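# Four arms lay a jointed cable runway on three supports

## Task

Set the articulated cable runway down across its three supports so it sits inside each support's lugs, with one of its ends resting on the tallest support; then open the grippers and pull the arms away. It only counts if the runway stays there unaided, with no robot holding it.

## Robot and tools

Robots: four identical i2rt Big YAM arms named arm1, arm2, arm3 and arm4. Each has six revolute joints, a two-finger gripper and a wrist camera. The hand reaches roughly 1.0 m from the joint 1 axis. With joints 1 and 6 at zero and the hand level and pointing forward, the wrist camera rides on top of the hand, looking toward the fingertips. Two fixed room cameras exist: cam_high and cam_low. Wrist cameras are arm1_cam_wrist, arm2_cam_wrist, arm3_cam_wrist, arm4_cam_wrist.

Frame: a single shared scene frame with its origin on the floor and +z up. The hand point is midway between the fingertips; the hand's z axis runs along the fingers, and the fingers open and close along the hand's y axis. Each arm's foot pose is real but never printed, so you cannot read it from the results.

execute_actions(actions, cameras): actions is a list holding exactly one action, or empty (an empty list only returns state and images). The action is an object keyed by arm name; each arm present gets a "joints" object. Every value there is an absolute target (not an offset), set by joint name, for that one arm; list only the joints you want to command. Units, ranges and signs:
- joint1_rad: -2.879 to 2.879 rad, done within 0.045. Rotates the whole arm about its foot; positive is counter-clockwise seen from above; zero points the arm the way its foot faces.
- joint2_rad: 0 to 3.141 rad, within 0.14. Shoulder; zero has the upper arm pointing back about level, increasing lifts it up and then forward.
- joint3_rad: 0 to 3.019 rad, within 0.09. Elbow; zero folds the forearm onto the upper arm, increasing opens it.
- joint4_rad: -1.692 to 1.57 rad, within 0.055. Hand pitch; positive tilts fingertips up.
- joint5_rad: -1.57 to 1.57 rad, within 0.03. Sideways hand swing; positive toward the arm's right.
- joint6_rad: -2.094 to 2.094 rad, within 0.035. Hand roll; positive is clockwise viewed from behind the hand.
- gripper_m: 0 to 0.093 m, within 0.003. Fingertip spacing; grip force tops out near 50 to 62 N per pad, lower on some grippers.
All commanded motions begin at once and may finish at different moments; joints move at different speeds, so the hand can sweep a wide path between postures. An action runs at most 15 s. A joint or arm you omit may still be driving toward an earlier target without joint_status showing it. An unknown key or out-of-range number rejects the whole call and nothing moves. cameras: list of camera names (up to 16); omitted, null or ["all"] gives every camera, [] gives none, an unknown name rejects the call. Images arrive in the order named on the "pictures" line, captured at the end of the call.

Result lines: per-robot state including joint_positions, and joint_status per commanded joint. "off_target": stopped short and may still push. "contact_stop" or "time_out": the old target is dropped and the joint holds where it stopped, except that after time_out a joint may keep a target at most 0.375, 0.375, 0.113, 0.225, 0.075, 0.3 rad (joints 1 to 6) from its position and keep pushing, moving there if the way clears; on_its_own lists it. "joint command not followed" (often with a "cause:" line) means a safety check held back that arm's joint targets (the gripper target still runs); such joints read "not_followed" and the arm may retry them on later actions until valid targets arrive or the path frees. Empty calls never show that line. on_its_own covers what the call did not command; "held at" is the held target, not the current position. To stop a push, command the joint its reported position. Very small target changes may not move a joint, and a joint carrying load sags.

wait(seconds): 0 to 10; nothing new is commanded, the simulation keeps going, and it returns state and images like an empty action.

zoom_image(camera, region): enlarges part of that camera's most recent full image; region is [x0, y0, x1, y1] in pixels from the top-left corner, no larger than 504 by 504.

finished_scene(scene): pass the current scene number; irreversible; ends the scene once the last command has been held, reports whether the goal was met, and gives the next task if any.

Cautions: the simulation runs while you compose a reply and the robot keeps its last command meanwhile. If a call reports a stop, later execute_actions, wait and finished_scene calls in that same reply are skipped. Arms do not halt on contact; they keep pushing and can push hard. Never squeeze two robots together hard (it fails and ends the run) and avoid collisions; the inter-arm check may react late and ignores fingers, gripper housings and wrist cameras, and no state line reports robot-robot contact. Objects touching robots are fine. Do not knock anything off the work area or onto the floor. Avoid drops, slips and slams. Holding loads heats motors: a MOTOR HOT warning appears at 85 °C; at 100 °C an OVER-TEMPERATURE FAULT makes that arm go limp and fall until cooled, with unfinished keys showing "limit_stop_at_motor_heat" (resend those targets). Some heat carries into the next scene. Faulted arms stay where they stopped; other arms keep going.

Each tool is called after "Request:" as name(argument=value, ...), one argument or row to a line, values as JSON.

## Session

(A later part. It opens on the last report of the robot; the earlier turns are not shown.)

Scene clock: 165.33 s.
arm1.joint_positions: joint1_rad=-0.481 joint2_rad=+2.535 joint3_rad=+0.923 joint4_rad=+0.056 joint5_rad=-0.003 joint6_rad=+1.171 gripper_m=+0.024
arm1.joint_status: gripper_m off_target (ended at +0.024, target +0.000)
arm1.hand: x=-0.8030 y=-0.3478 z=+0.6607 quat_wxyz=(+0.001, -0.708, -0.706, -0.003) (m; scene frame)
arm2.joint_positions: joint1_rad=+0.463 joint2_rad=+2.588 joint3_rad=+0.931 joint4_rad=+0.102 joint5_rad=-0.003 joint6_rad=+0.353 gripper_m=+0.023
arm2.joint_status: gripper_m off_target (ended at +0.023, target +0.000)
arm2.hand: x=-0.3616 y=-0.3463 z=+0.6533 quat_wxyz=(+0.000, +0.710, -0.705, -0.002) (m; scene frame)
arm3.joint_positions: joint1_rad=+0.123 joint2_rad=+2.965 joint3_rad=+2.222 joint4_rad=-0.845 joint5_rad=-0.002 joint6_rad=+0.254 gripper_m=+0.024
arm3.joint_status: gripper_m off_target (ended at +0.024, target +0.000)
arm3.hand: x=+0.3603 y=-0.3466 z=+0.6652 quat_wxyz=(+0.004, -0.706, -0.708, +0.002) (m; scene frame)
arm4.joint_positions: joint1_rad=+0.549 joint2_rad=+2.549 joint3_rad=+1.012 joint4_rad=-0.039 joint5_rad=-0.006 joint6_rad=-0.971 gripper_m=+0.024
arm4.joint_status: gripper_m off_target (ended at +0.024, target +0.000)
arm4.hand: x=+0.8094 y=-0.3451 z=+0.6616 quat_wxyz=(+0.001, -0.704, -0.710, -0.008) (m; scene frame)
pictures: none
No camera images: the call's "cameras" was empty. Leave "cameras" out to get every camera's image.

Request:
execute_actions(
  actions=[
    {"arm1":{"joints":{"joint2_rad":2.33,"joint3_rad":0.834,"joint4_rad":-0.046}},"arm2":{"joints":{"joint2_rad":2.385,"joint3_rad":0.842,"joint4_rad":-0.011}},"arm3":{"joints":{"joint2_rad":2.80,"joint3_rad":2.135,"joint4_rad":-0.873}},"arm4":{"joints":{"joint2_rad":2.353,"joint3_rad":0.92,"joint4_rad":-0.121}}},
  ],
  cameras=["cam_low","cam_high"],
)

Scene clock: 187.57 s.
arm1.joint_positions: joint1_rad=-0.484 joint2_rad=+2.357 joint3_rad=+0.843 joint4_rad=-0.052 joint5_rad=+0.008 joint6_rad=+1.162 gripper_m=+0.024
arm1.joint_status: all done
arm1.hand: x=-0.8026 y=-0.3515 z=+0.7203 quat_wxyz=(+0.003, -0.706, -0.709, +0.004) (m; scene frame)
arm2.joint_positions: joint1_rad=+0.461 joint2_rad=+2.499 joint3_rad=+0.888 joint4_rad=+0.034 joint5_rad=-0.005 joint6_rad=+0.345 gripper_m=+0.024
arm2.joint_status: all done
arm2.hand: x=-0.3612 y=-0.3472 z=+0.6834 quat_wxyz=(+0.006, +0.712, -0.702, +0.008) (m; scene frame)
arm3.joint_positions: joint1_rad=+0.121 joint2_rad=+2.891 joint3_rad=+2.136 joint4_rad=-0.828 joint5_rad=-0.023 joint6_rad=+0.246 gripper_m=+0.024
arm3.joint_status: all done
arm3.hand: x=+0.3617 y=-0.3429 z=+0.6902 quat_wxyz=(-0.003, -0.704, -0.710, -0.006) (m; scene frame)
arm4.joint_positions: joint1_rad=+0.539 joint2_rad=+2.405 joint3_rad=+0.930 joint4_rad=-0.109 joint5_rad=+0.007 joint6_rad=-0.978 gripper_m=+0.024
arm4.joint_status: all done
arm4.hand: x=+0.8092 y=-0.3386 z=+0.7121 quat_wxyz=(+0.007, -0.705, -0.709, -0.013) (m; scene frame)
pictures: cam_high, cam_low
Images, in order (width x height): cam_high 896x504, cam_low 896x504.

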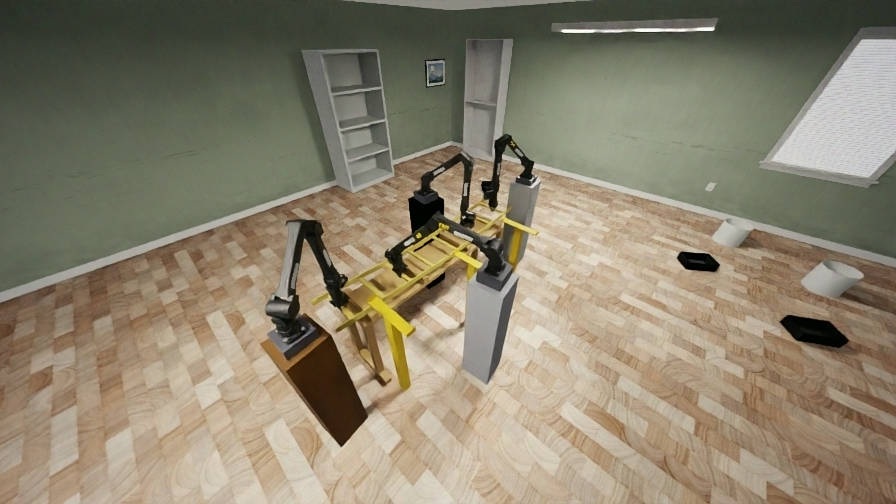

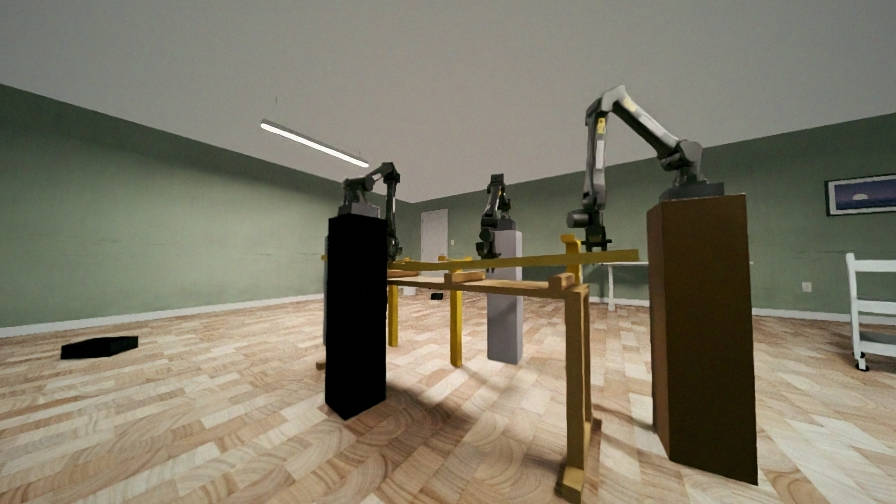

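Request:
execute_actions(
  actions=[
    {"arm1":{"joints":{"joint2_rad":2.54,"joint3_rad":0.923,"joint4_rad":0.056}},"arm2":{"joints":{"joint2_rad":2.59,"joint3_rad":0.931,"joint4_rad":0.102}},"arm3":{"joints":{"joint2_rad":2.965,"joint3_rad":2.25,"joint4_rad":-0.845}},"arm4":{"joints":{"joint2_rad":2.554,"joint3_rad":1.012,"joint4_rad":-0.039}}},
  ],
  cameras=[],
)

Request:
execute_actions(
  actions=[
    {"arm2":{"joints":{"gripper_m":0.06}},"arm3":{"joints":{"gripper_m":0.06}}},
  ],
  cameras=[],
)

Request:
execute_actions(
  actions=[
    {"arm2":{"joints":{"joint2_rad":2.30,"joint3_rad":0.80,"joint4_rad":-0.065}},"arm3":{"joints":{"joint2_rad":2.72,"joint3_rad":2.07,"joint4_rad":-0.90}}},
  ],
  cameras=["cam_low","arm2_cam_wrist","arm3_cam_wrist"],
)

Scene clock: 197.93 s.
arm1.joint_positions: joint1_rad=-0.484 joint2_rad=+2.537 joint3_rad=+0.924 joint4_rad=+0.056 joint5_rad=-0.001 joint6_rad=+1.162 gripper_m=+0.024
arm1.joint_status: all done
arm1.hand: x=-0.8037 y=-0.3491 z=+0.6599 quat_wxyz=(+0.000, -0.706, -0.709, -0.002) (m; scene frame)
arm2.joint_positions: joint1_rad=+0.467 joint2_rad=+2.585 joint3_rad=+0.936 joint4_rad=+0.089 joint5_rad=+0.006 joint6_rad=+0.350 gripper_m=+0.024
arm2.joint_status: all done
arm2.hand: x=-0.3623 y=-0.3449 z=+0.6541 quat_wxyz=(-0.003, +0.712, -0.702, +0.002) (m; scene frame)
arm3.joint_positions: joint1_rad=+0.123 joint2_rad=+2.953 joint3_rad=+2.196 joint4_rad=-0.835 joint5_rad=-0.004 joint6_rad=+0.250 gripper_m=+0.024
arm3.joint_status: all done
arm3.hand: x=+0.3593 y=-0.3416 z=+0.6653 quat_wxyz=(+0.006, -0.705, -0.709, +0.000) (m; scene frame)
arm4.joint_positions: joint1_rad=+0.541 joint2_rad=+2.549 joint3_rad=+1.007 joint4_rad=-0.045 joint5_rad=+0.014 joint6_rad=-0.976 gripper_m=+0.024
arm4.joint_status: all done
arm4.hand: x=+0.8092 y=-0.3375 z=+0.6617 quat_wxyz=(+0.010, -0.705, -0.709, -0.015) (m; scene frame)
pictures: none
No camera images: the call's "cameras" was empty. Leave "cameras" out to get every camera's image.

Scene clock: 198.57 s.
arm1.joint_positions: joint1_rad=-0.484 joint2_rad=+2.537 joint3_rad=+0.924 joint4_rad=+0.056 joint5_rad=-0.001 joint6_rad=+1.162 gripper_m=+0.024
arm1.joint_status: not commanded
arm1.hand: x=-0.8037 y=-0.3491 z=+0.6599 quat_wxyz=(+0.000, -0.706, -0.709, -0.002) (m; scene frame)
arm2.joint_positions: joint1_rad=+0.467 joint2_rad=+2.585 joint3_rad=+0.935 joint4_rad=+0.090 joint5_rad=+0.003 joint6_rad=+0.355 gripper_m=+0.060
arm2.joint_status: all done
arm2.hand: x=-0.3626 y=-0.3454 z=+0.6541 quat_wxyz=(-0.001, +0.711, -0.704, +0.002) (m; scene frame)
arm3.joint_positions: joint1_rad=+0.123 joint2_rad=+2.953 joint3_rad=+2.200 joint4_rad=-0.835 joint5_rad=-0.004 joint6_rad=+0.250 gripper_m=+0.060
arm3.joint_status: all done
arm3.hand: x=+0.3595 y=-0.3437 z=+0.6664 quat_wxyz=(+0.004, -0.705, -0.709, +0.002) (m; scene frame)
arm4.joint_positions: joint1_rad=+0.541 joint2_rad=+2.549 joint3_rad=+1.007 joint4_rad=-0.045 joint5_rad=+0.014 joint6_rad=-0.976 gripper_m=+0.024
arm4.joint_status: not commanded
arm4.hand: x=+0.8092 y=-0.3375 z=+0.6617 quat_wxyz=(+0.010, -0.705, -0.709, -0.015) (m; scene frame)
pictures: none
No camera images: the call's "cameras" was empty. Leave "cameras" out to get every camera's image.

Scene clock: 199.83 s.
arm1.joint_positions: joint1_rad=-0.484 joint2_rad=+2.537 joint3_rad=+0.924 joint4_rad=+0.056 joint5_rad=-0.001 joint6_rad=+1.162 gripper_m=+0.024
arm1.joint_status: not commanded
arm1.hand: x=-0.8037 y=-0.3491 z=+0.6599 quat_wxyz=(+0.000, -0.706, -0.709, -0.002) (m; scene frame)
arm2.joint_positions: joint1_rad=+0.467 joint2_rad=+2.291 joint3_rad=+0.803 joint4_rad=-0.055 joint5_rad=+0.003 joint6_rad=+0.356 gripper_m=+0.060
arm2.joint_status: all done
arm2.hand: x=-0.3666 y=-0.3355 z=+0.7517 quat_wxyz=(-0.005, +0.710, -0.704, -0.006) (m; scene frame)
arm3.joint_positions: joint1_rad=+0.123 joint2_rad=+2.700 joint3_rad=+2.073 joint4_rad=-0.894 joint5_rad=-0.004 joint6_rad=+0.250 gripper_m=+0.060
arm3.joint_status: all done
arm3.hand: x=+0.3691 y=-0.3748 z=+0.8005 quat_wxyz=(-0.025, -0.705, -0.709, +0.019) (m; scene frame)
arm4.joint_positions: joint1_rad=+0.541 joint2_rad=+2.549 joint3_rad=+1.007 joint4_rad=-0.045 joint5_rad=+0.014 joint6_rad=-0.976 gripper_m=+0.024
arm4.joint_status: not commanded
arm4.hand: x=+0.8092 y=-0.3375 z=+0.6617 quat_wxyz=(+0.010, -0.705, -0.709, -0.015) (m; scene frame)
pictures: arm2_cam_wrist, arm3_cam_wrist, cam_low
Images, in order (width x height): arm2_cam_wrist 616x616, arm3_cam_wrist 616x616, cam_low 896x504.

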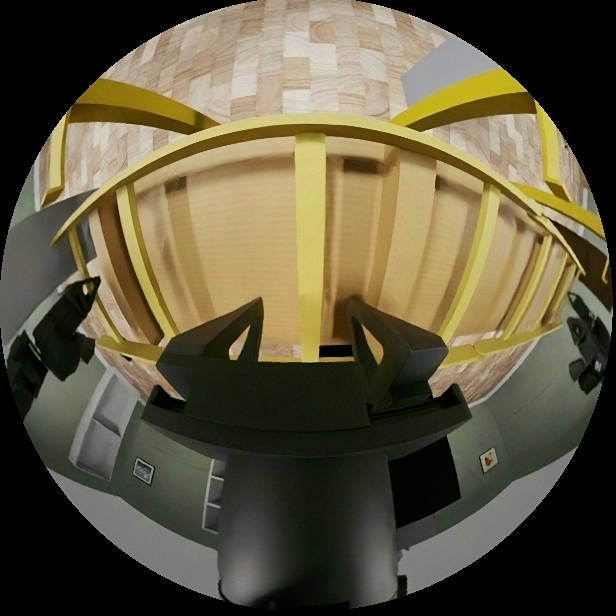

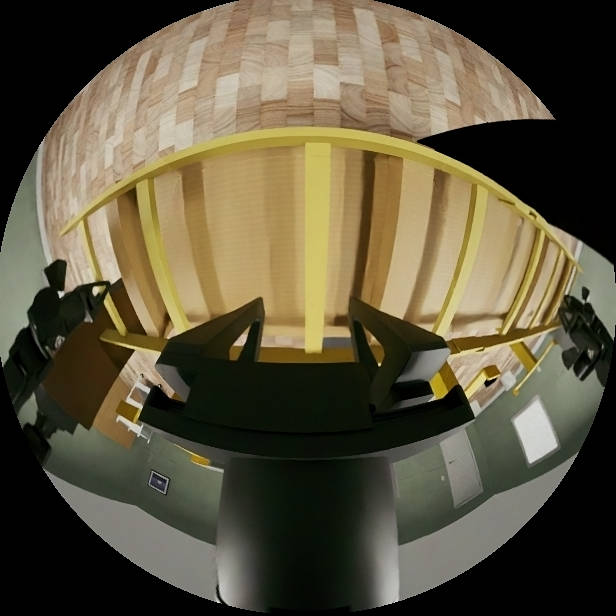

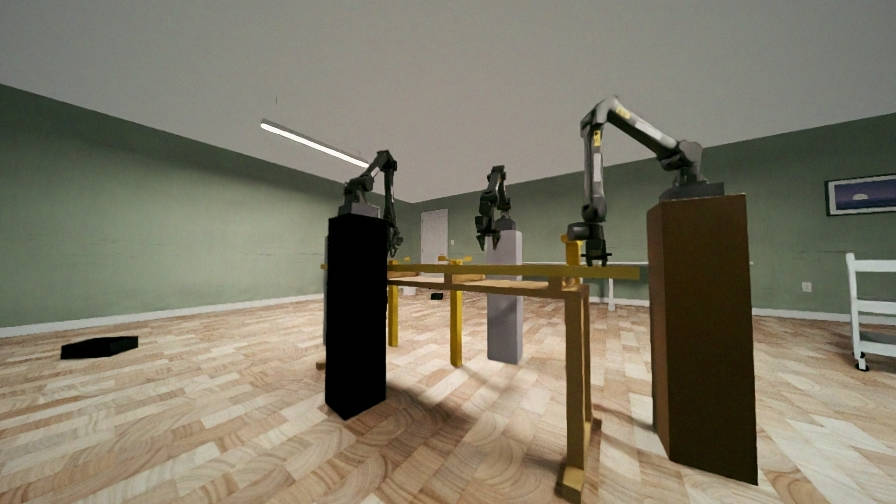

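Request:
execute_actions(
  actions=[
    {"arm2":{"joints":{"joint1_rad":-0.217,"joint2_rad":2.29,"joint3_rad":0.777,"joint4_rad":-0.06,"joint6_rad":-0.32}},"arm3":{"joints":{"joint1_rad":-0.207,"joint2_rad":2.70,"joint3_rad":1.945,"joint4_rad":-0.828,"joint6_rad":-0.082}}},
  ],
  cameras=["arm2_cam_wrist","arm3_cam_wrist"],
)

Scene clock: 206.97 s.
arm1.joint_positions: joint1_rad=-0.484 joint2_rad=+2.537 joint3_rad=+0.924 joint4_rad=+0.056 joint5_rad=-0.001 joint6_rad=+1.162 gripper_m=+0.024
arm1.joint_status: not commanded
arm1.hand: x=-0.8037 y=-0.3491 z=+0.6599 quat_wxyz=(+0.000, -0.706, -0.709, -0.002) (m; scene frame)
arm2.joint_positions: joint1_rad=-0.218 joint2_rad=+2.291 joint3_rad=+0.781 joint4_rad=-0.055 joint5_rad=+0.000 joint6_rad=-0.309 gripper_m=+0.060
arm2.joint_status: all done
arm2.hand: x=-0.1286 y=-0.3435 z=+0.7524 quat_wxyz=(-0.001, +0.703, -0.711, +0.005) (m; scene frame)
arm3.joint_positions: joint1_rad=-0.198 joint2_rad=+2.699 joint3_rad=+1.948 joint4_rad=-0.837 joint5_rad=+0.002 joint6_rad=-0.074 gripper_m=+0.060
arm3.joint_status: all done
arm3.hand: x=+0.1439 y=-0.3503 z=+0.7655 quat_wxyz=(+0.004, -0.704, -0.710, +0.002) (m; scene frame)
arm4.joint_positions: joint1_rad=+0.541 joint2_rad=+2.549 joint3_rad=+1.007 joint4_rad=-0.045 joint5_rad=+0.014 joint6_rad=-0.976 gripper_m=+0.024
arm4.joint_status: not commanded
arm4.hand: x=+0.8092 y=-0.3375 z=+0.6617 quat_wxyz=(+0.010, -0.705, -0.709, -0.015) (m; scene frame)
pictures: arm2_cam_wrist, arm3_cam_wrist
Images, in order (width x height): arm2_cam_wrist 616x616, arm3_cam_wrist 616x616.

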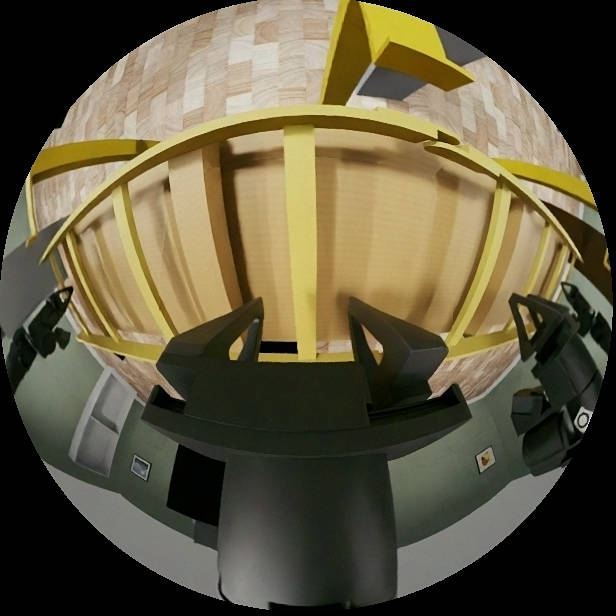

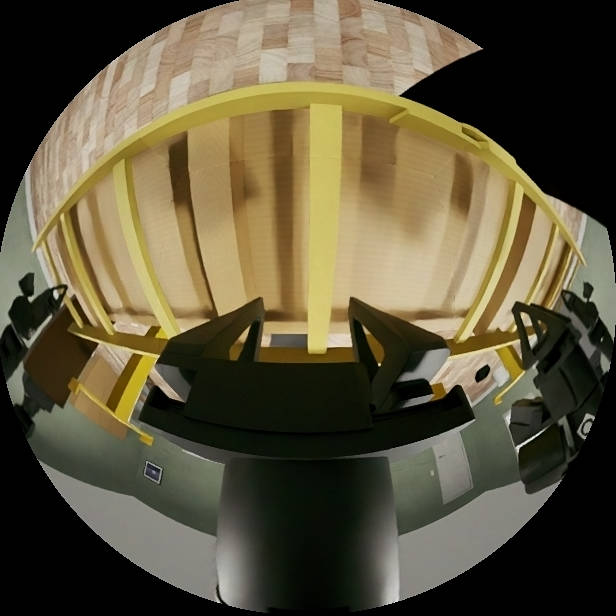

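Request:
execute_actions(
  actions=[
    {"arm2":{"joints":{"joint1_rad":-0.19,"joint2_rad":2.585,"joint3_rad":0.93,"joint4_rad":0.095}},"arm3":{"joints":{"joint1_rad":-0.228,"joint2_rad":2.915,"joint3_rad":2.15,"joint4_rad":-0.775}}},
  ],
  cameras=["arm2_cam_wrist","arm3_cam_wrist"],
)

Scene clock: 211.23 s.
arm1.joint_positions: joint1_rad=-0.484 joint2_rad=+2.537 joint3_rad=+0.924 joint4_rad=+0.056 joint5_rad=-0.001 joint6_rad=+1.162 gripper_m=+0.024
arm1.joint_status: not commanded
arm1.hand: x=-0.8037 y=-0.3491 z=+0.6599 quat_wxyz=(+0.000, -0.706, -0.709, -0.002) (m; scene frame)
arm2.joint_positions: joint1_rad=-0.199 joint2_rad=+2.585 joint3_rad=+0.927 joint4_rad=+0.088 joint5_rad=+0.000 joint6_rad=-0.310 gripper_m=+0.060
arm2.joint_status: all done
arm2.hand: x=-0.1350 y=-0.3436 z=+0.6557 quat_wxyz=(+0.002, +0.710, -0.704, +0.006) (m; scene frame)
arm3.joint_positions: joint1_rad=-0.221 joint2_rad=+2.926 joint3_rad=+2.108 joint4_rad=-0.782 joint5_rad=+0.002 joint6_rad=-0.074 gripper_m=+0.060
arm3.joint_status: all done
arm3.hand: x=+0.1280 y=-0.3428 z=+0.6615 quat_wxyz=(+0.008, -0.712, -0.702, -0.003) (m; scene frame)
arm4.joint_positions: joint1_rad=+0.541 joint2_rad=+2.549 joint3_rad=+1.007 joint4_rad=-0.045 joint5_rad=+0.014 joint6_rad=-0.976 gripper_m=+0.024
arm4.joint_status: not commanded
arm4.hand: x=+0.8092 y=-0.3375 z=+0.6617 quat_wxyz=(+0.010, -0.705, -0.709, -0.015) (m; scene frame)
pictures: arm2_cam_wrist, arm3_cam_wrist
Images, in order (width x height): arm2_cam_wrist 616x616, arm3_cam_wrist 616x616.

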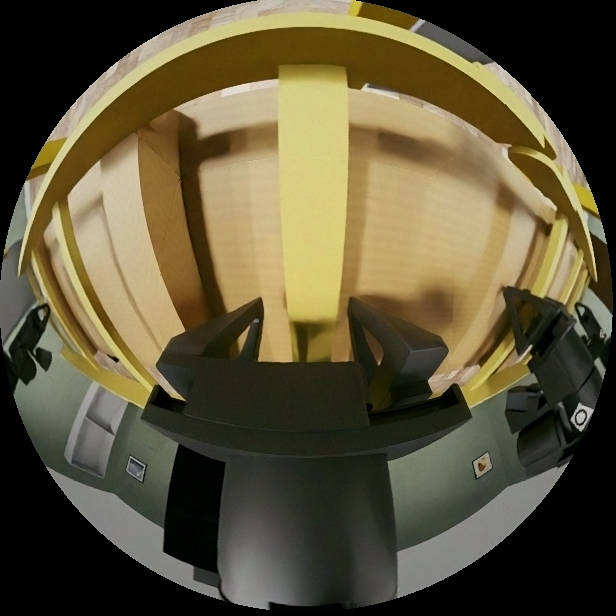

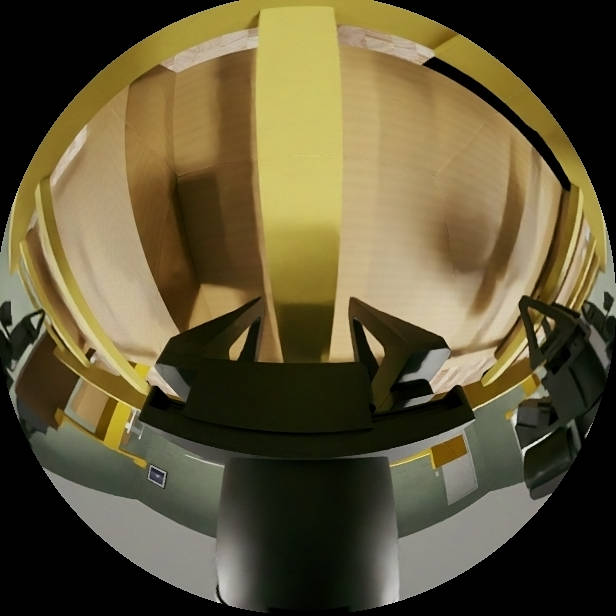

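Request:
execute_actions(
  actions=[
    {"arm2":{"joints":{"gripper_m":0.0}},"arm3":{"joints":{"gripper_m":0.0}}},
  ],
  cameras=[],
)

Request:
execute_actions(
  actions=[
    {"arm1":{"joints":{"joint2_rad":2.30,"joint3_rad":0.834,"joint4_rad":-0.046}},"arm2":{"joints":{"joint2_rad":2.335,"joint3_rad":0.842,"joint4_rad":-0.011}},"arm3":{"joints":{"joint2_rad":2.69,"joint3_rad":2.01,"joint4_rad":-0.798}},"arm4":{"joints":{"joint2_rad":2.31,"joint3_rad":0.92,"joint4_rad":-0.121}}},
  ],
  cameras=["cam_low"],
)

Scene clock: 216.00 s.
arm1.joint_positions: joint1_rad=-0.484 joint2_rad=+2.537 joint3_rad=+0.924 joint4_rad=+0.056 joint5_rad=-0.001 joint6_rad=+1.162 gripper_m=+0.024
arm1.joint_status: not commanded
arm1.hand: x=-0.8037 y=-0.3491 z=+0.6599 quat_wxyz=(+0.000, -0.706, -0.709, -0.002) (m; scene frame)
arm2.joint_positions: joint1_rad=-0.201 joint2_rad=+2.585 joint3_rad=+0.929 joint4_rad=+0.090 joint5_rad=+0.014 joint6_rad=-0.318 gripper_m=+0.024
arm2.joint_status: gripper_m off_target (ended at +0.024, target +0.000)
arm2.hand: x=-0.1313 y=-0.3432 z=+0.6556 quat_wxyz=(-0.003, +0.712, -0.702, +0.011) (m; scene frame)
arm3.joint_positions: joint1_rad=-0.221 joint2_rad=+2.926 joint3_rad=+2.108 joint4_rad=-0.782 joint5_rad=+0.001 joint6_rad=-0.089 gripper_m=+0.024
arm3.joint_status: gripper_m off_target (ended at +0.024, target +0.000)
arm3.hand: x=+0.1282 y=-0.3429 z=+0.6615 quat_wxyz=(+0.007, -0.707, -0.707, -0.003) (m; scene frame)
arm4.joint_positions: joint1_rad=+0.541 joint2_rad=+2.549 joint3_rad=+1.007 joint4_rad=-0.045 joint5_rad=+0.014 joint6_rad=-0.976 gripper_m=+0.024
arm4.joint_status: not commanded
arm4.hand: x=+0.8092 y=-0.3375 z=+0.6617 quat_wxyz=(+0.010, -0.705, -0.709, -0.015) (m; scene frame)
pictures: none
No camera images: the call's "cameras" was empty. Leave "cameras" out to get every camera's image.

Scene clock: 217.03 s.
arm1.joint_positions: joint1_rad=-0.484 joint2_rad=+2.358 joint3_rad=+0.832 joint4_rad=-0.039 joint5_rad=+0.000 joint6_rad=+1.164 gripper_m=+0.024
arm1.joint_status: all done
arm1.hand: x=-0.8059 y=-0.3482 z=+0.7196 quat_wxyz=(+0.004, -0.706, -0.708, +0.000) (m; scene frame)
arm2.joint_positions: joint1_rad=-0.202 joint2_rad=+2.421 joint3_rad=+0.843 joint4_rad=+0.001 joint5_rad=+0.009 joint6_rad=-0.318 gripper_m=+0.024
arm2.joint_status: all done
arm2.hand: x=-0.1325 y=-0.3429 z=+0.7108 quat_wxyz=(+0.003, +0.712, -0.702, +0.011) (m; scene frame)
arm3.joint_positions: joint1_rad=-0.224 joint2_rad=+2.791 joint3_rad=+1.994 joint4_rad=-0.787 joint5_rad=+0.000 joint6_rad=-0.090 gripper_m=+0.024
arm3.joint_status: all done
arm3.hand: x=+0.1268 y=-0.3459 z=+0.7182 quat_wxyz=(+0.002, -0.707, -0.707, +0.002) (m; scene frame)
arm4.joint_positions: joint1_rad=+0.544 joint2_rad=+2.367 joint3_rad=+0.915 joint4_rad=-0.115 joint5_rad=+0.010 joint6_rad=-0.972 gripper_m=+0.024
arm4.joint_status: all done
arm4.hand: x=+0.8063 y=-0.3425 z=+0.7250 quat_wxyz=(+0.010, -0.706, -0.708, -0.005) (m; scene frame)
pictures: cam_low
Images, in order (width x height): cam_low 896x504.

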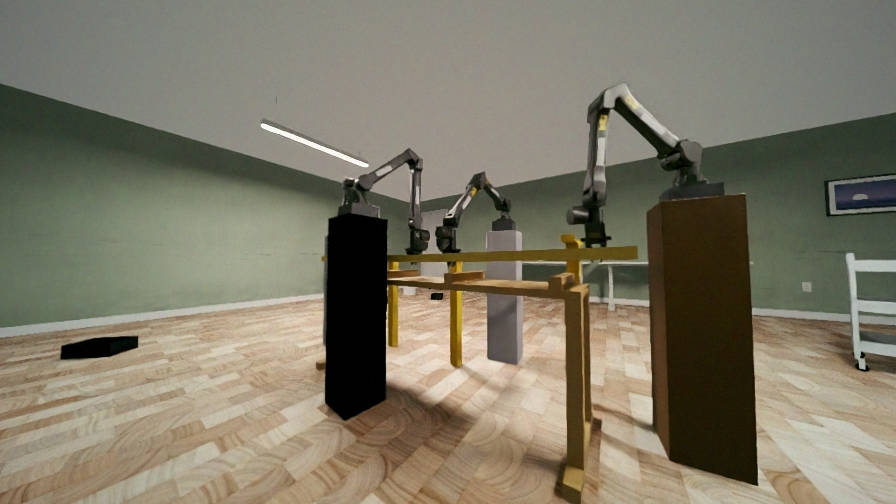

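Request:
execute_actions(
  actions=[
    {"arm1":{"joints":{"joint2_rad":2.105,"joint3_rad":0.772,"joint4_rad":-0.17}},"arm2":{"joints":{"joint2_rad":2.125,"joint3_rad":0.77,"joint4_rad":-0.135}},"arm3":{"joints":{"joint1_rad":-0.25,"joint2_rad":2.535,"joint3_rad":1.93,"joint4_rad":-0.895,"joint5_rad":-0.116,"joint6_rad":-0.11}},"arm4":{"joints":{"joint1_rad":0.5,"joint2_rad":1.90,"joint3_rad":0.90,"joint4_rad":-0.60,"joint5_rad":-0.065,"joint6_rad":-1.014}}},
  ],
  cameras=["cam_low","cam_high","arm2_cam_wrist"],
)

Scene clock: 228.90 s.
arm1.joint_positions: joint1_rad=-0.486 joint2_rad=+2.161 joint3_rad=+0.759 joint4_rad=-0.164 joint5_rad=-0.004 joint6_rad=+1.161 gripper_m=+0.024
arm1.joint_status: all done
arm1.hand: x=-0.8074 y=-0.3479 z=+0.7823 quat_wxyz=(+0.006, -0.706, -0.708, -0.001) (m; scene frame)
arm2.joint_positions: joint1_rad=-0.200 joint2_rad=+2.217 joint3_rad=+0.763 joint4_rad=-0.119 joint5_rad=+0.012 joint6_rad=-0.316 gripper_m=+0.024
arm2.joint_status: all done
arm2.hand: x=-0.1327 y=-0.3416 z=+0.7759 quat_wxyz=(+0.001, +0.712, -0.702, +0.012) (m; scene frame)
arm3.joint_positions: joint1_rad=-0.250 joint2_rad=+2.635 joint3_rad=+1.910 joint4_rad=-0.887 joint5_rad=-0.117 joint6_rad=-0.123 gripper_m=+0.023
arm3.joint_status: all done
arm3.hand: x=+0.1302 y=-0.3426 z=+0.7976 quat_wxyz=(-0.036, -0.705, -0.707, -0.045) (m; scene frame)
arm4.joint_positions: joint1_rad=+0.500 joint2_rad=+1.956 joint3_rad=+0.872 joint4_rad=-0.563 joint5_rad=-0.059 joint6_rad=-1.016 gripper_m=+0.024
arm4.joint_status: all done
arm4.hand: x=+0.8022 y=-0.3411 z=+0.8771 quat_wxyz=(-0.033, -0.706, -0.706, -0.036) (m; scene frame)
pictures: arm2_cam_wrist, cam_high, cam_low
Images, in order (width x height): arm2_cam_wrist 616x616, cam_high 896x504, cam_low 896x504.

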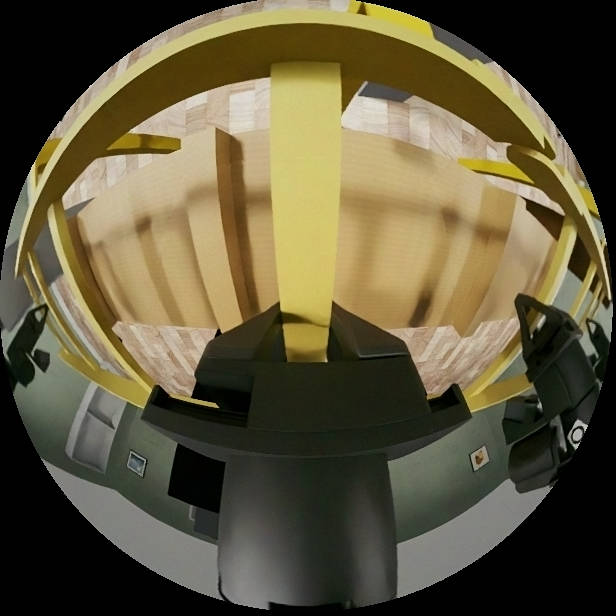

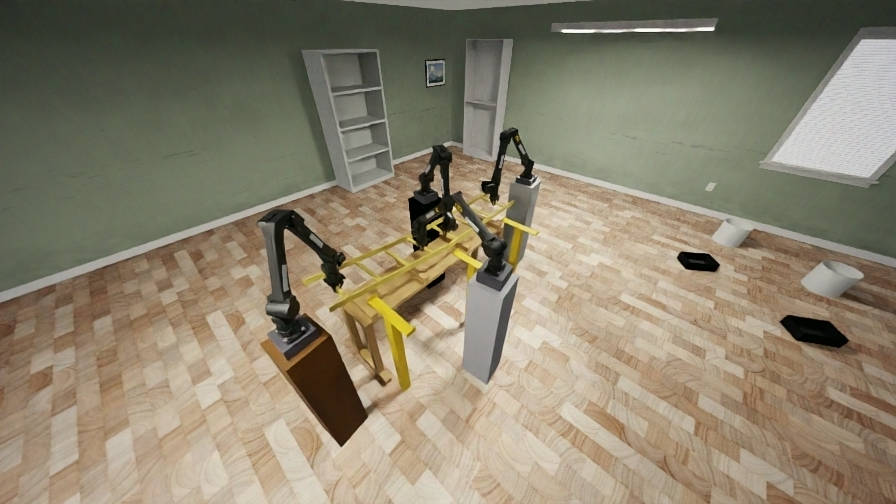

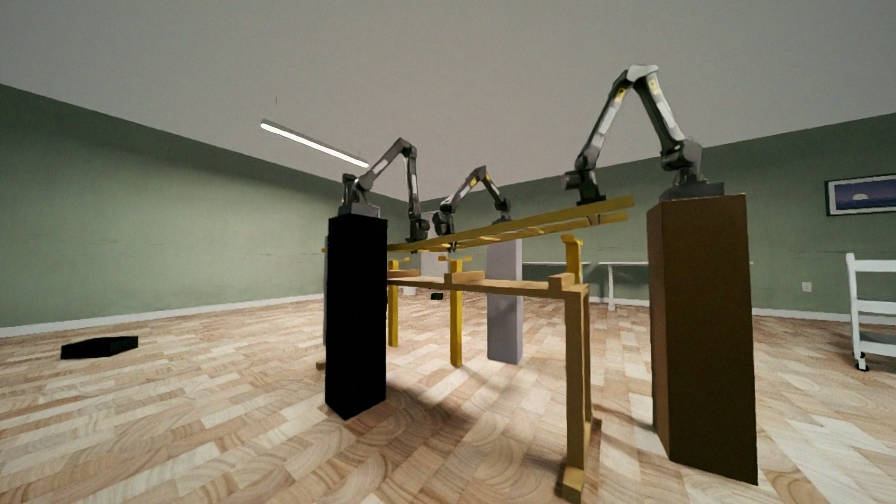

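Request:
zoom_image(
  camera="cam_low",
  region=[380, 180, 650, 300],
)

Region (380, 180, 650, 300) of cam_low's 896x504 image, scaled by 1.867, with more detail than that image has.

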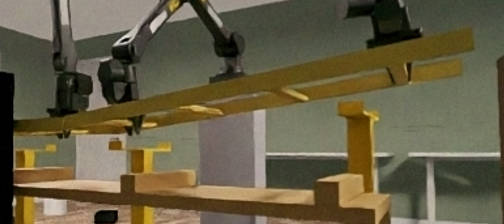

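Request:
execute_actions(
  actions=[
    {"arm1":{"joints":{"joint2_rad":2.30,"joint3_rad":0.838,"joint4_rad":-0.046}},"arm2":{"joints":{"joint2_rad":2.335,"joint3_rad":0.85,"joint4_rad":-0.011}},"arm3":{"joints":{"joint1_rad":-0.215,"joint2_rad":2.69,"joint3_rad":2.02,"joint4_rad":-0.79,"joint5_rad":0,"joint6_rad":-0.089}},"arm4":{"joints":{"joint1_rad":0.55,"joint2_rad":2.31,"joint3_rad":0.925,"joint4_rad":-0.115,"joint5_rad":0.0,"joint6_rad":-0.972}}},
  ],
  cameras=[],
)

Request:
execute_actions(
  actions=[
    {"arm1":{"joints":{"joint2_rad":2.50,"joint3_rad":0.915,"joint4_rad":0.045}},"arm2":{"joints":{"joint2_rad":2.53,"joint3_rad":0.92,"joint4_rad":0.08}},"arm3":{"joints":{"joint2_rad":2.87,"joint3_rad":2.14,"joint4_rad":-0.782}},"arm4":{"joints":{"joint2_rad":2.51,"joint3_rad":1.0,"joint4_rad":-0.045}}},
  ],
  cameras=[],
)

Request:
execute_actions(
  actions=[
    {"arm1":{"joints":{"joint2_rad":2.54,"joint3_rad":0.926,"joint4_rad":0.056}},"arm2":{"joints":{"joint2_rad":2.585,"joint3_rad":0.93,"joint4_rad":0.09}},"arm3":{"joints":{"joint2_rad":2.926,"joint3_rad":2.15,"joint4_rad":-0.782}},"arm4":{"joints":{"joint2_rad":2.552,"joint3_rad":1.01,"joint4_rad":-0.04}}},
  ],
  cameras=["cam_low"],
)

Scene clock: 248.07 s.
arm1.joint_positions: joint1_rad=-0.484 joint2_rad=+2.355 joint3_rad=+0.834 joint4_rad=-0.048 joint5_rad=-0.019 joint6_rad=+1.160 gripper_m=+0.024
arm1.joint_status: all done
arm1.hand: x=-0.8041 y=-0.3457 z=+0.7207 quat_wxyz=(+0.010, -0.705, -0.709, -0.008) (m; scene frame)
arm2.joint_positions: joint1_rad=-0.203 joint2_rad=+2.416 joint3_rad=+0.852 joint4_rad=-0.004 joint5_rad=+0.003 joint6_rad=-0.323 gripper_m=+0.024
arm2.joint_status: all done
arm2.hand: x=-0.1310 y=-0.3366 z=+0.7123 quat_wxyz=(+0.000, +0.713, -0.701, +0.007) (m; scene frame)
arm3.joint_positions: joint1_rad=-0.221 joint2_rad=+2.770 joint3_rad=+1.950 joint4_rad=-0.766 joint5_rad=+0.005 joint6_rad=-0.095 gripper_m=+0.023
arm3.joint_status: all done
arm3.hand: x=+0.1283 y=-0.3382 z=+0.7205 quat_wxyz=(+0.004, -0.705, -0.709, +0.004) (m; scene frame)
arm4.joint_positions: joint1_rad=+0.531 joint2_rad=+2.374 joint3_rad=+0.915 joint4_rad=-0.134 joint5_rad=+0.025 joint6_rad=-0.984 gripper_m=+0.024
arm4.joint_status: all done
arm4.hand: x=+0.8079 y=-0.3322 z=+0.7228 quat_wxyz=(+0.015, -0.706, -0.708, -0.019) (m; scene frame)
pictures: none
No camera images: the call's "cameras" was empty. Leave "cameras" out to get every camera's image.

Scene clock: 248.97 s.
arm1.joint_positions: joint1_rad=-0.484 joint2_rad=+2.535 joint3_rad=+0.924 joint4_rad=+0.049 joint5_rad=-0.008 joint6_rad=+1.161 gripper_m=+0.024
arm1.joint_status: all done
arm1.hand: x=-0.8043 y=-0.3476 z=+0.6604 quat_wxyz=(+0.004, -0.705, -0.709, -0.004) (m; scene frame)
arm2.joint_positions: joint1_rad=-0.203 joint2_rad=+2.582 joint3_rad=+0.933 joint4_rad=+0.080 joint5_rad=+0.005 joint6_rad=-0.321 gripper_m=+0.024
arm2.joint_status: all done
arm2.hand: x=-0.1318 y=-0.3411 z=+0.6565 quat_wxyz=(+0.000, +0.713, -0.701, +0.008) (m; scene frame)
arm3.joint_positions: joint1_rad=-0.221 joint2_rad=+2.913 joint3_rad=+2.083 joint4_rad=-0.759 joint5_rad=+0.006 joint6_rad=-0.092 gripper_m=+0.024
arm3.joint_status: all done
arm3.hand: x=+0.1275 y=-0.3420 z=+0.6634 quat_wxyz=(+0.006, -0.706, -0.708, +0.002) (m; scene frame)
arm4.joint_positions: joint1_rad=+0.538 joint2_rad=+2.547 joint3_rad=+1.006 joint4_rad=-0.048 joint5_rad=+0.019 joint6_rad=-0.976 gripper_m=+0.024
arm4.joint_status: all done
arm4.hand: x=+0.8088 y=-0.3354 z=+0.6625 quat_wxyz=(+0.012, -0.706, -0.708, -0.016) (m; scene frame)
pictures: none
No camera images: the call's "cameras" was empty. Leave "cameras" out to get every camera's image.

Scene clock: 249.53 s.
arm1.joint_positions: joint1_rad=-0.484 joint2_rad=+2.537 joint3_rad=+0.924 joint4_rad=+0.052 joint5_rad=-0.008 joint6_rad=+1.161 gripper_m=+0.024
arm1.joint_status: all done
arm1.hand: x=-0.8045 y=-0.3475 z=+0.6598 quat_wxyz=(+0.004, -0.705, -0.709, -0.004) (m; scene frame)
arm2.joint_positions: joint1_rad=-0.203 joint2_rad=+2.584 joint3_rad=+0.933 joint4_rad=+0.082 joint5_rad=+0.005 joint6_rad=-0.321 gripper_m=+0.024
arm2.joint_status: all done
arm2.hand: x=-0.1319 y=-0.3416 z=+0.6558 quat_wxyz=(+0.000, +0.713, -0.701, +0.008) (m; scene frame)
arm3.joint_positions: joint1_rad=-0.221 joint2_rad=+2.918 joint3_rad=+2.090 joint4_rad=-0.767 joint5_rad=+0.006 joint6_rad=-0.092 gripper_m=+0.024
arm3.joint_status: all done
arm3.hand: x=+0.1276 y=-0.3412 z=+0.6620 quat_wxyz=(+0.008, -0.706, -0.708, +0.000) (m; scene frame)
arm4.joint_positions: joint1_rad=+0.538 joint2_rad=+2.548 joint3_rad=+1.006 joint4_rad=-0.046 joint5_rad=+0.019 joint6_rad=-0.976 gripper_m=+0.024
arm4.joint_status: all done
arm4.hand: x=+0.8088 y=-0.3353 z=+0.6622 quat_wxyz=(+0.012, -0.706, -0.708, -0.016) (m; scene frame)
pictures: cam_low
Images, in order (width x height): cam_low 896x504.

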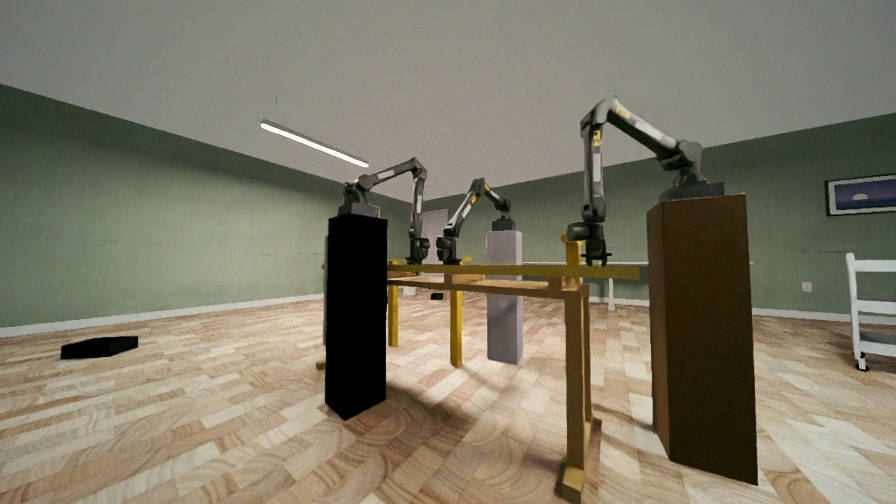

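Request:
execute_actions(
  actions=[
    {"arm1":{"joints":{"gripper_m":0.055}}},
  ],
  cameras=[],
)

Request:
execute_actions(
  actions=[
    {"arm1":{"joints":{"joint2_rad":2.29,"joint3_rad":0.815,"joint4_rad":-0.085,"joint5_rad":0}}},
  ],
  cameras=[],
)

Request:
execute_actions(
  actions=[
    {"arm1":{"joints":{"joint6_rad":-1.985}}},
  ],
  cameras=["arm1_cam_wrist"],
)

Request:
execute_actions(
  actions=[
    {"arm1":{"joints":{"joint2_rad":2.535,"joint3_rad":0.93,"joint4_rad":0.06}}},
  ],
  cameras=["arm1_cam_wrist"],
)

Scene clock: 254.17 s.
arm1.joint_positions: joint1_rad=-0.485 joint2_rad=+2.537 joint3_rad=+0.924 joint4_rad=+0.052 joint5_rad=-0.004 joint6_rad=+1.161 gripper_m=+0.055
arm1.joint_status: all done
arm1.hand: x=-0.8049 y=-0.3482 z=+0.6598 quat_wxyz=(+0.003, -0.705, -0.709, -0.002) (m; scene frame)
arm2.joint_positions: joint1_rad=-0.203 joint2_rad=+2.584 joint3_rad=+0.933 joint4_rad=+0.082 joint5_rad=+0.005 joint6_rad=-0.321 gripper_m=+0.024
arm2.joint_status: not commanded
arm2.hand: x=-0.1319 y=-0.3416 z=+0.6558 quat_wxyz=(+0.000, +0.713, -0.701, +0.008) (m; scene frame)
arm3.joint_positions: joint1_rad=-0.221 joint2_rad=+2.918 joint3_rad=+2.090 joint4_rad=-0.767 joint5_rad=+0.006 joint6_rad=-0.092 gripper_m=+0.024
arm3.joint_status: not commanded
arm3.hand: x=+0.1276 y=-0.3412 z=+0.6620 quat_wxyz=(+0.008, -0.706, -0.708, +0.000) (m; scene frame)
arm4.joint_positions: joint1_rad=+0.538 joint2_rad=+2.548 joint3_rad=+1.006 joint4_rad=-0.046 joint5_rad=+0.019 joint6_rad=-0.976 gripper_m=+0.024
arm4.joint_status: not commanded
arm4.hand: x=+0.8088 y=-0.3353 z=+0.6622 quat_wxyz=(+0.012, -0.706, -0.708, -0.016) (m; scene frame)
pictures: none
No camera images: the call's "cameras" was empty. Leave "cameras" out to get every camera's image.

Scene clock: 255.20 s.
arm1.joint_positions: joint1_rad=-0.485 joint2_rad=+2.285 joint3_rad=+0.818 joint4_rad=-0.077 joint5_rad=-0.003 joint6_rad=+1.163 gripper_m=+0.055
arm1.joint_status: all done
arm1.hand: x=-0.7953 y=-0.3527 z=+0.7438 quat_wxyz=(-0.005, -0.706, -0.708, -0.005) (m; scene frame)
arm2.joint_positions: joint1_rad=-0.202 joint2_rad=+2.584 joint3_rad=+0.933 joint4_rad=+0.083 joint5_rad=+0.005 joint6_rad=-0.321 gripper_m=+0.024
arm2.joint_status: not commanded
arm2.hand: x=-0.1320 y=-0.3414 z=+0.6558 quat_wxyz=(+0.000, +0.713, -0.701, +0.008) (m; scene frame)
arm3.joint_positions: joint1_rad=-0.221 joint2_rad=+2.918 joint3_rad=+2.091 joint4_rad=-0.768 joint5_rad=+0.005 joint6_rad=-0.092 gripper_m=+0.024
arm3.joint_status: not commanded
arm3.hand: x=+0.1277 y=-0.3413 z=+0.6621 quat_wxyz=(+0.007, -0.706, -0.708, +0.000) (m; scene frame)
arm4.joint_positions: joint1_rad=+0.538 joint2_rad=+2.548 joint3_rad=+1.006 joint4_rad=-0.046 joint5_rad=+0.018 joint6_rad=-0.976 gripper_m=+0.024
arm4.joint_status: not commanded
arm4.hand: x=+0.8088 y=-0.3355 z=+0.6620 quat_wxyz=(+0.012, -0.706, -0.708, -0.016) (m; scene frame)
pictures: none
No camera images: the call's "cameras" was empty. Leave "cameras" out to get every camera's image.

Scene clock: 257.97 s.
arm1.joint_positions: joint1_rad=-0.485 joint2_rad=+2.285 joint3_rad=+0.818 joint4_rad=-0.077 joint5_rad=-0.003 joint6_rad=-1.975 gripper_m=+0.055
arm1.joint_status: all done
arm1.hand: x=-0.7953 y=-0.3527 z=+0.7438 quat_wxyz=(-0.005, +0.707, -0.707, +0.005) (m; scene frame)
arm2.joint_positions: joint1_rad=-0.202 joint2_rad=+2.584 joint3_rad=+0.933 joint4_rad=+0.083 joint5_rad=+0.005 joint6_rad=-0.321 gripper_m=+0.024
arm2.joint_status: not commanded
arm2.hand: x=-0.1320 y=-0.3414 z=+0.6558 quat_wxyz=(+0.000, +0.713, -0.701, +0.008) (m; scene frame)
arm3.joint_positions: joint1_rad=-0.221 joint2_rad=+2.918 joint3_rad=+2.091 joint4_rad=-0.768 joint5_rad=+0.005 joint6_rad=-0.092 gripper_m=+0.024
arm3.joint_status: not commanded
arm3.hand: x=+0.1277 y=-0.3413 z=+0.6621 quat_wxyz=(+0.007, -0.706, -0.708, +0.000) (m; scene frame)
arm4.joint_positions: joint1_rad=+0.538 joint2_rad=+2.548 joint3_rad=+1.006 joint4_rad=-0.046 joint5_rad=+0.018 joint6_rad=-0.976 gripper_m=+0.024
arm4.joint_status: not commanded
arm4.hand: x=+0.8088 y=-0.3355 z=+0.6620 quat_wxyz=(+0.012, -0.706, -0.708, -0.016) (m; scene frame)
pictures: arm1_cam_wrist
Images, in order (width x height): arm1_cam_wrist 616x616.

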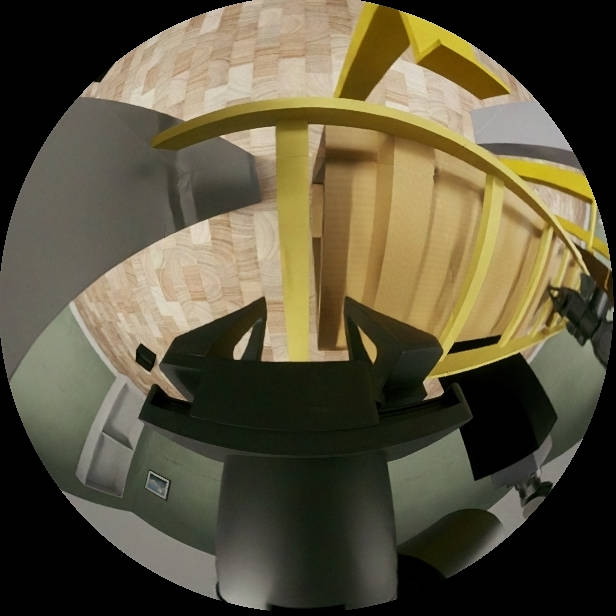

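Scene clock: 258.83 s.
arm1.joint_positions: joint1_rad=-0.485 joint2_rad=+2.486 joint3_rad=+0.956 joint4_rad=+0.078 joint5_rad=-0.008 joint6_rad=-1.977 gripper_m=+0.055
arm1.joint_status: all done
arm1.hand: x=-0.7581 y=-0.3675 z=+0.6786 quat_wxyz=(-0.025, +0.707, -0.706, +0.047) (m; scene frame)
arm2.joint_positions: joint1_rad=-0.202 joint2_rad=+2.584 joint3_rad=+0.933 joint4_rad=+0.083 joint5_rad=+0.005 joint6_rad=-0.321 gripper_m=+0.024
arm2.joint_status: not commanded
arm2.hand: x=-0.1320 y=-0.3414 z=+0.6558 quat_wxyz=(+0.000, +0.713, -0.701, +0.008) (m; scene frame)
arm3.joint_positions: joint1_rad=-0.221 joint2_rad=+2.918 joint3_rad=+2.091 joint4_rad=-0.768 joint5_rad=+0.005 joint6_rad=-0.092 gripper_m=+0.024
arm3.joint_status: not commanded
arm3.hand: x=+0.1277 y=-0.3413 z=+0.6621 quat_wxyz=(+0.007, -0.706, -0.708, +0.000) (m; scene frame)
arm4.joint_positions: joint1_rad=+0.538 joint2_rad=+2.548 joint3_rad=+1.006 joint4_rad=-0.046 joint5_rad=+0.018 joint6_rad=-0.976 gripper_m=+0.024
arm4.joint_status: not commanded
arm4.hand: x=+0.8088 y=-0.3355 z=+0.6620 quat_wxyz=(+0.012, -0.706, -0.708, -0.016) (m; scene frame)
pictures: arm1_cam_wrist
Images, in order (width x height): arm1_cam_wrist 616x616.

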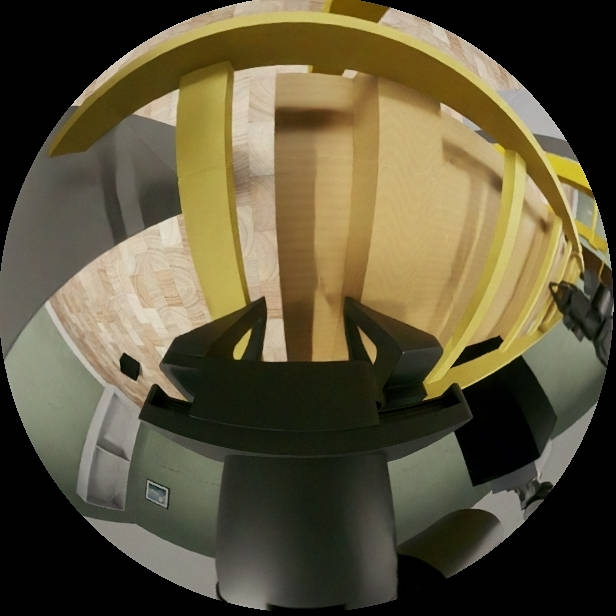

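Request:
execute_actions(
  actions=[
    {"arm1":{"joints":{"joint2_rad":2.29,"joint3_rad":0.79,"joint4_rad":-0.075,"joint5_rad":0}}},
  ],
  cameras=[],
)

Request:
execute_actions(
  actions=[
    {"arm1":{"joints":{"joint2_rad":2.41,"joint3_rad":0.845,"joint4_rad":-0.02}}},
  ],
  cameras=["arm1_cam_wrist"],
)

Scene clock: 261.67 s.
arm1.joint_positions: joint1_rad=-0.486 joint2_rad=+2.308 joint3_rad=+0.784 joint4_rad=-0.071 joint5_rad=-0.004 joint6_rad=-1.979 gripper_m=+0.055
arm1.joint_status: all done
arm1.hand: x=-0.8216 y=-0.3416 z=+0.7358 quat_wxyz=(+0.004, +0.708, -0.706, -0.018) (m; scene frame)
arm2.joint_positions: joint1_rad=-0.202 joint2_rad=+2.584 joint3_rad=+0.933 joint4_rad=+0.083 joint5_rad=+0.005 joint6_rad=-0.321 gripper_m=+0.024
arm2.joint_status: not commanded
arm2.hand: x=-0.1320 y=-0.3414 z=+0.6558 quat_wxyz=(+0.000, +0.713, -0.701, +0.008) (m; scene frame)
arm3.joint_positions: joint1_rad=-0.221 joint2_rad=+2.918 joint3_rad=+2.091 joint4_rad=-0.768 joint5_rad=+0.005 joint6_rad=-0.092 gripper_m=+0.024
arm3.joint_status: not commanded
arm3.hand: x=+0.1277 y=-0.3413 z=+0.6621 quat_wxyz=(+0.007, -0.706, -0.708, +0.000) (m; scene frame)
arm4.joint_positions: joint1_rad=+0.538 joint2_rad=+2.548 joint3_rad=+1.006 joint4_rad=-0.046 joint5_rad=+0.018 joint6_rad=-0.976 gripper_m=+0.024
arm4.joint_status: not commanded
arm4.hand: x=+0.8088 y=-0.3355 z=+0.6620 quat_wxyz=(+0.012, -0.706, -0.708, -0.016) (m; scene frame)
pictures: none
No camera images: the call's "cameras" was empty. Leave "cameras" out to get every camera's image.

Scene clock: 262.57 s.
arm1.joint_positions: joint1_rad=-0.486 joint2_rad=+2.409 joint3_rad=+0.847 joint4_rad=-0.025 joint5_rad=-0.004 joint6_rad=-1.979 gripper_m=+0.055
arm1.joint_status: all done
arm1.hand: x=-0.8136 y=-0.3449 z=+0.7030 quat_wxyz=(+0.003, +0.708, -0.706, -0.015) (m; scene frame)
arm2.joint_positions: joint1_rad=-0.202 joint2_rad=+2.584 joint3_rad=+0.933 joint4_rad=+0.083 joint5_rad=+0.005 joint6_rad=-0.321 gripper_m=+0.024
arm2.joint_status: not commanded
arm2.hand: x=-0.1320 y=-0.3414 z=+0.6558 quat_wxyz=(+0.000, +0.713, -0.701, +0.008) (m; scene frame)
arm3.joint_positions: joint1_rad=-0.221 joint2_rad=+2.918 joint3_rad=+2.091 joint4_rad=-0.768 joint5_rad=+0.005 joint6_rad=-0.092 gripper_m=+0.024
arm3.joint_status: not commanded
arm3.hand: x=+0.1277 y=-0.3413 z=+0.6621 quat_wxyz=(+0.007, -0.706, -0.708, +0.000) (m; scene frame)
arm4.joint_positions: joint1_rad=+0.538 joint2_rad=+2.548 joint3_rad=+1.006 joint4_rad=-0.046 joint5_rad=+0.018 joint6_rad=-0.976 gripper_m=+0.024
arm4.joint_status: not commanded
arm4.hand: x=+0.8088 y=-0.3355 z=+0.6620 quat_wxyz=(+0.012, -0.706, -0.708, -0.016) (m; scene frame)
pictures: arm1_cam_wrist
Images, in order (width x height): arm1_cam_wrist 616x616.

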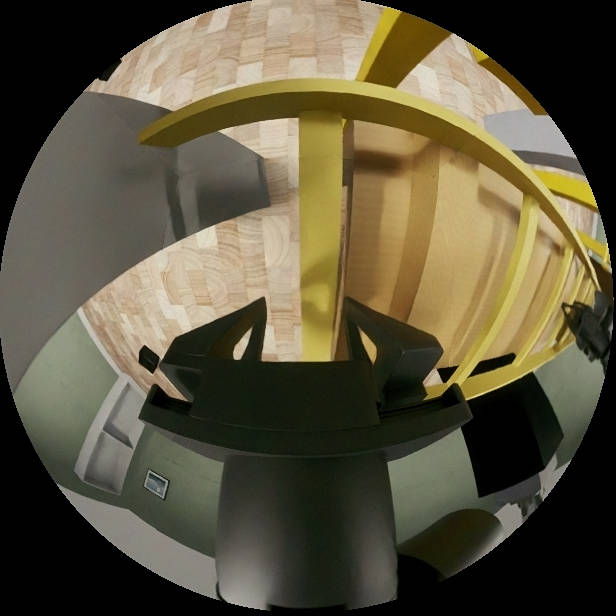

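Request:
execute_actions(
  actions=[
    {"arm1":{"joints":{"joint2_rad":2.47,"joint3_rad":0.885,"joint4_rad":0.03}}},
  ],
  cameras=[],
)

Request:
execute_actions(
  actions=[
    {"arm1":{"joints":{"joint2_rad":2.54,"joint3_rad":0.925,"joint4_rad":0.062}}},
  ],
  cameras=["arm1_cam_wrist"],
)

Scene clock: 265.80 s.
arm1.joint_positions: joint1_rad=-0.486 joint2_rad=+2.462 joint3_rad=+0.883 joint4_rad=+0.022 joint5_rad=-0.004 joint6_rad=-1.979 gripper_m=+0.055
arm1.joint_status: all done
arm1.hand: x=-0.8037 y=-0.3491 z=+0.6854 quat_wxyz=(-0.003, +0.708, -0.706, -0.001) (m; scene frame)
arm2.joint_positions: joint1_rad=-0.202 joint2_rad=+2.584 joint3_rad=+0.933 joint4_rad=+0.083 joint5_rad=+0.005 joint6_rad=-0.321 gripper_m=+0.024
arm2.joint_status: not commanded
arm2.hand: x=-0.1320 y=-0.3414 z=+0.6558 quat_wxyz=(+0.000, +0.713, -0.701, +0.008) (m; scene frame)
arm3.joint_positions: joint1_rad=-0.221 joint2_rad=+2.918 joint3_rad=+2.091 joint4_rad=-0.768 joint5_rad=+0.005 joint6_rad=-0.092 gripper_m=+0.024
arm3.joint_status: not commanded
arm3.hand: x=+0.1277 y=-0.3413 z=+0.6621 quat_wxyz=(+0.007, -0.706, -0.708, +0.000) (m; scene frame)
arm4.joint_positions: joint1_rad=+0.538 joint2_rad=+2.548 joint3_rad=+1.006 joint4_rad=-0.046 joint5_rad=+0.018 joint6_rad=-0.976 gripper_m=+0.024
arm4.joint_status: not commanded
arm4.hand: x=+0.8088 y=-0.3355 z=+0.6620 quat_wxyz=(+0.012, -0.706, -0.708, -0.016) (m; scene frame)
pictures: none
No camera images: the call's "cameras" was empty. Leave "cameras" out to get every camera's image.

Scene clock: 266.60 s.
arm1.joint_positions: joint1_rad=-0.486 joint2_rad=+2.535 joint3_rad=+0.924 joint4_rad=+0.055 joint5_rad=-0.003 joint6_rad=-1.979 gripper_m=+0.055
arm1.joint_status: all done
arm1.hand: x=-0.8033 y=-0.3493 z=+0.6604 quat_wxyz=(-0.003, +0.708, -0.706, -0.001) (m; scene frame)
arm2.joint_positions: joint1_rad=-0.202 joint2_rad=+2.584 joint3_rad=+0.933 joint4_rad=+0.083 joint5_rad=+0.005 joint6_rad=-0.321 gripper_m=+0.024
arm2.joint_status: not commanded
arm2.hand: x=-0.1320 y=-0.3414 z=+0.6558 quat_wxyz=(+0.000, +0.713, -0.701, +0.008) (m; scene frame)
arm3.joint_positions: joint1_rad=-0.221 joint2_rad=+2.918 joint3_rad=+2.091 joint4_rad=-0.768 joint5_rad=+0.005 joint6_rad=-0.092 gripper_m=+0.024
arm3.joint_status: not commanded
arm3.hand: x=+0.1277 y=-0.3413 z=+0.6621 quat_wxyz=(+0.007, -0.706, -0.708, +0.000) (m; scene frame)
arm4.joint_positions: joint1_rad=+0.538 joint2_rad=+2.548 joint3_rad=+1.006 joint4_rad=-0.046 joint5_rad=+0.018 joint6_rad=-0.976 gripper_m=+0.024
arm4.joint_status: not commanded
arm4.hand: x=+0.8088 y=-0.3355 z=+0.6620 quat_wxyz=(+0.012, -0.706, -0.708, -0.016) (m; scene frame)
pictures: arm1_cam_wrist
Images, in order (width x height): arm1_cam_wrist 616x616.

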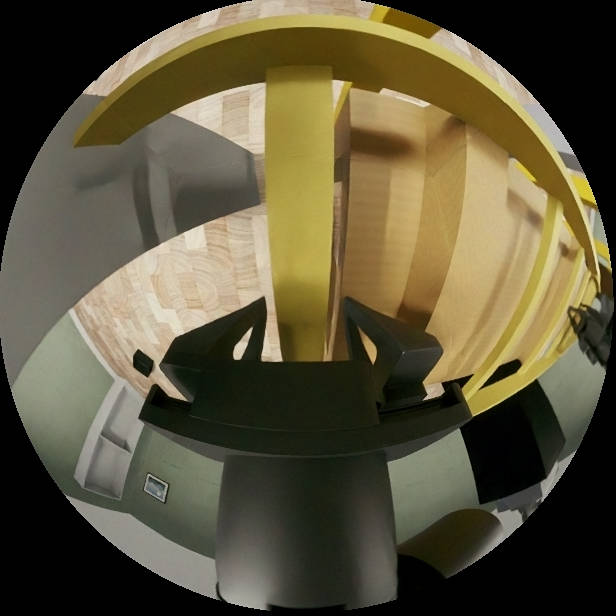

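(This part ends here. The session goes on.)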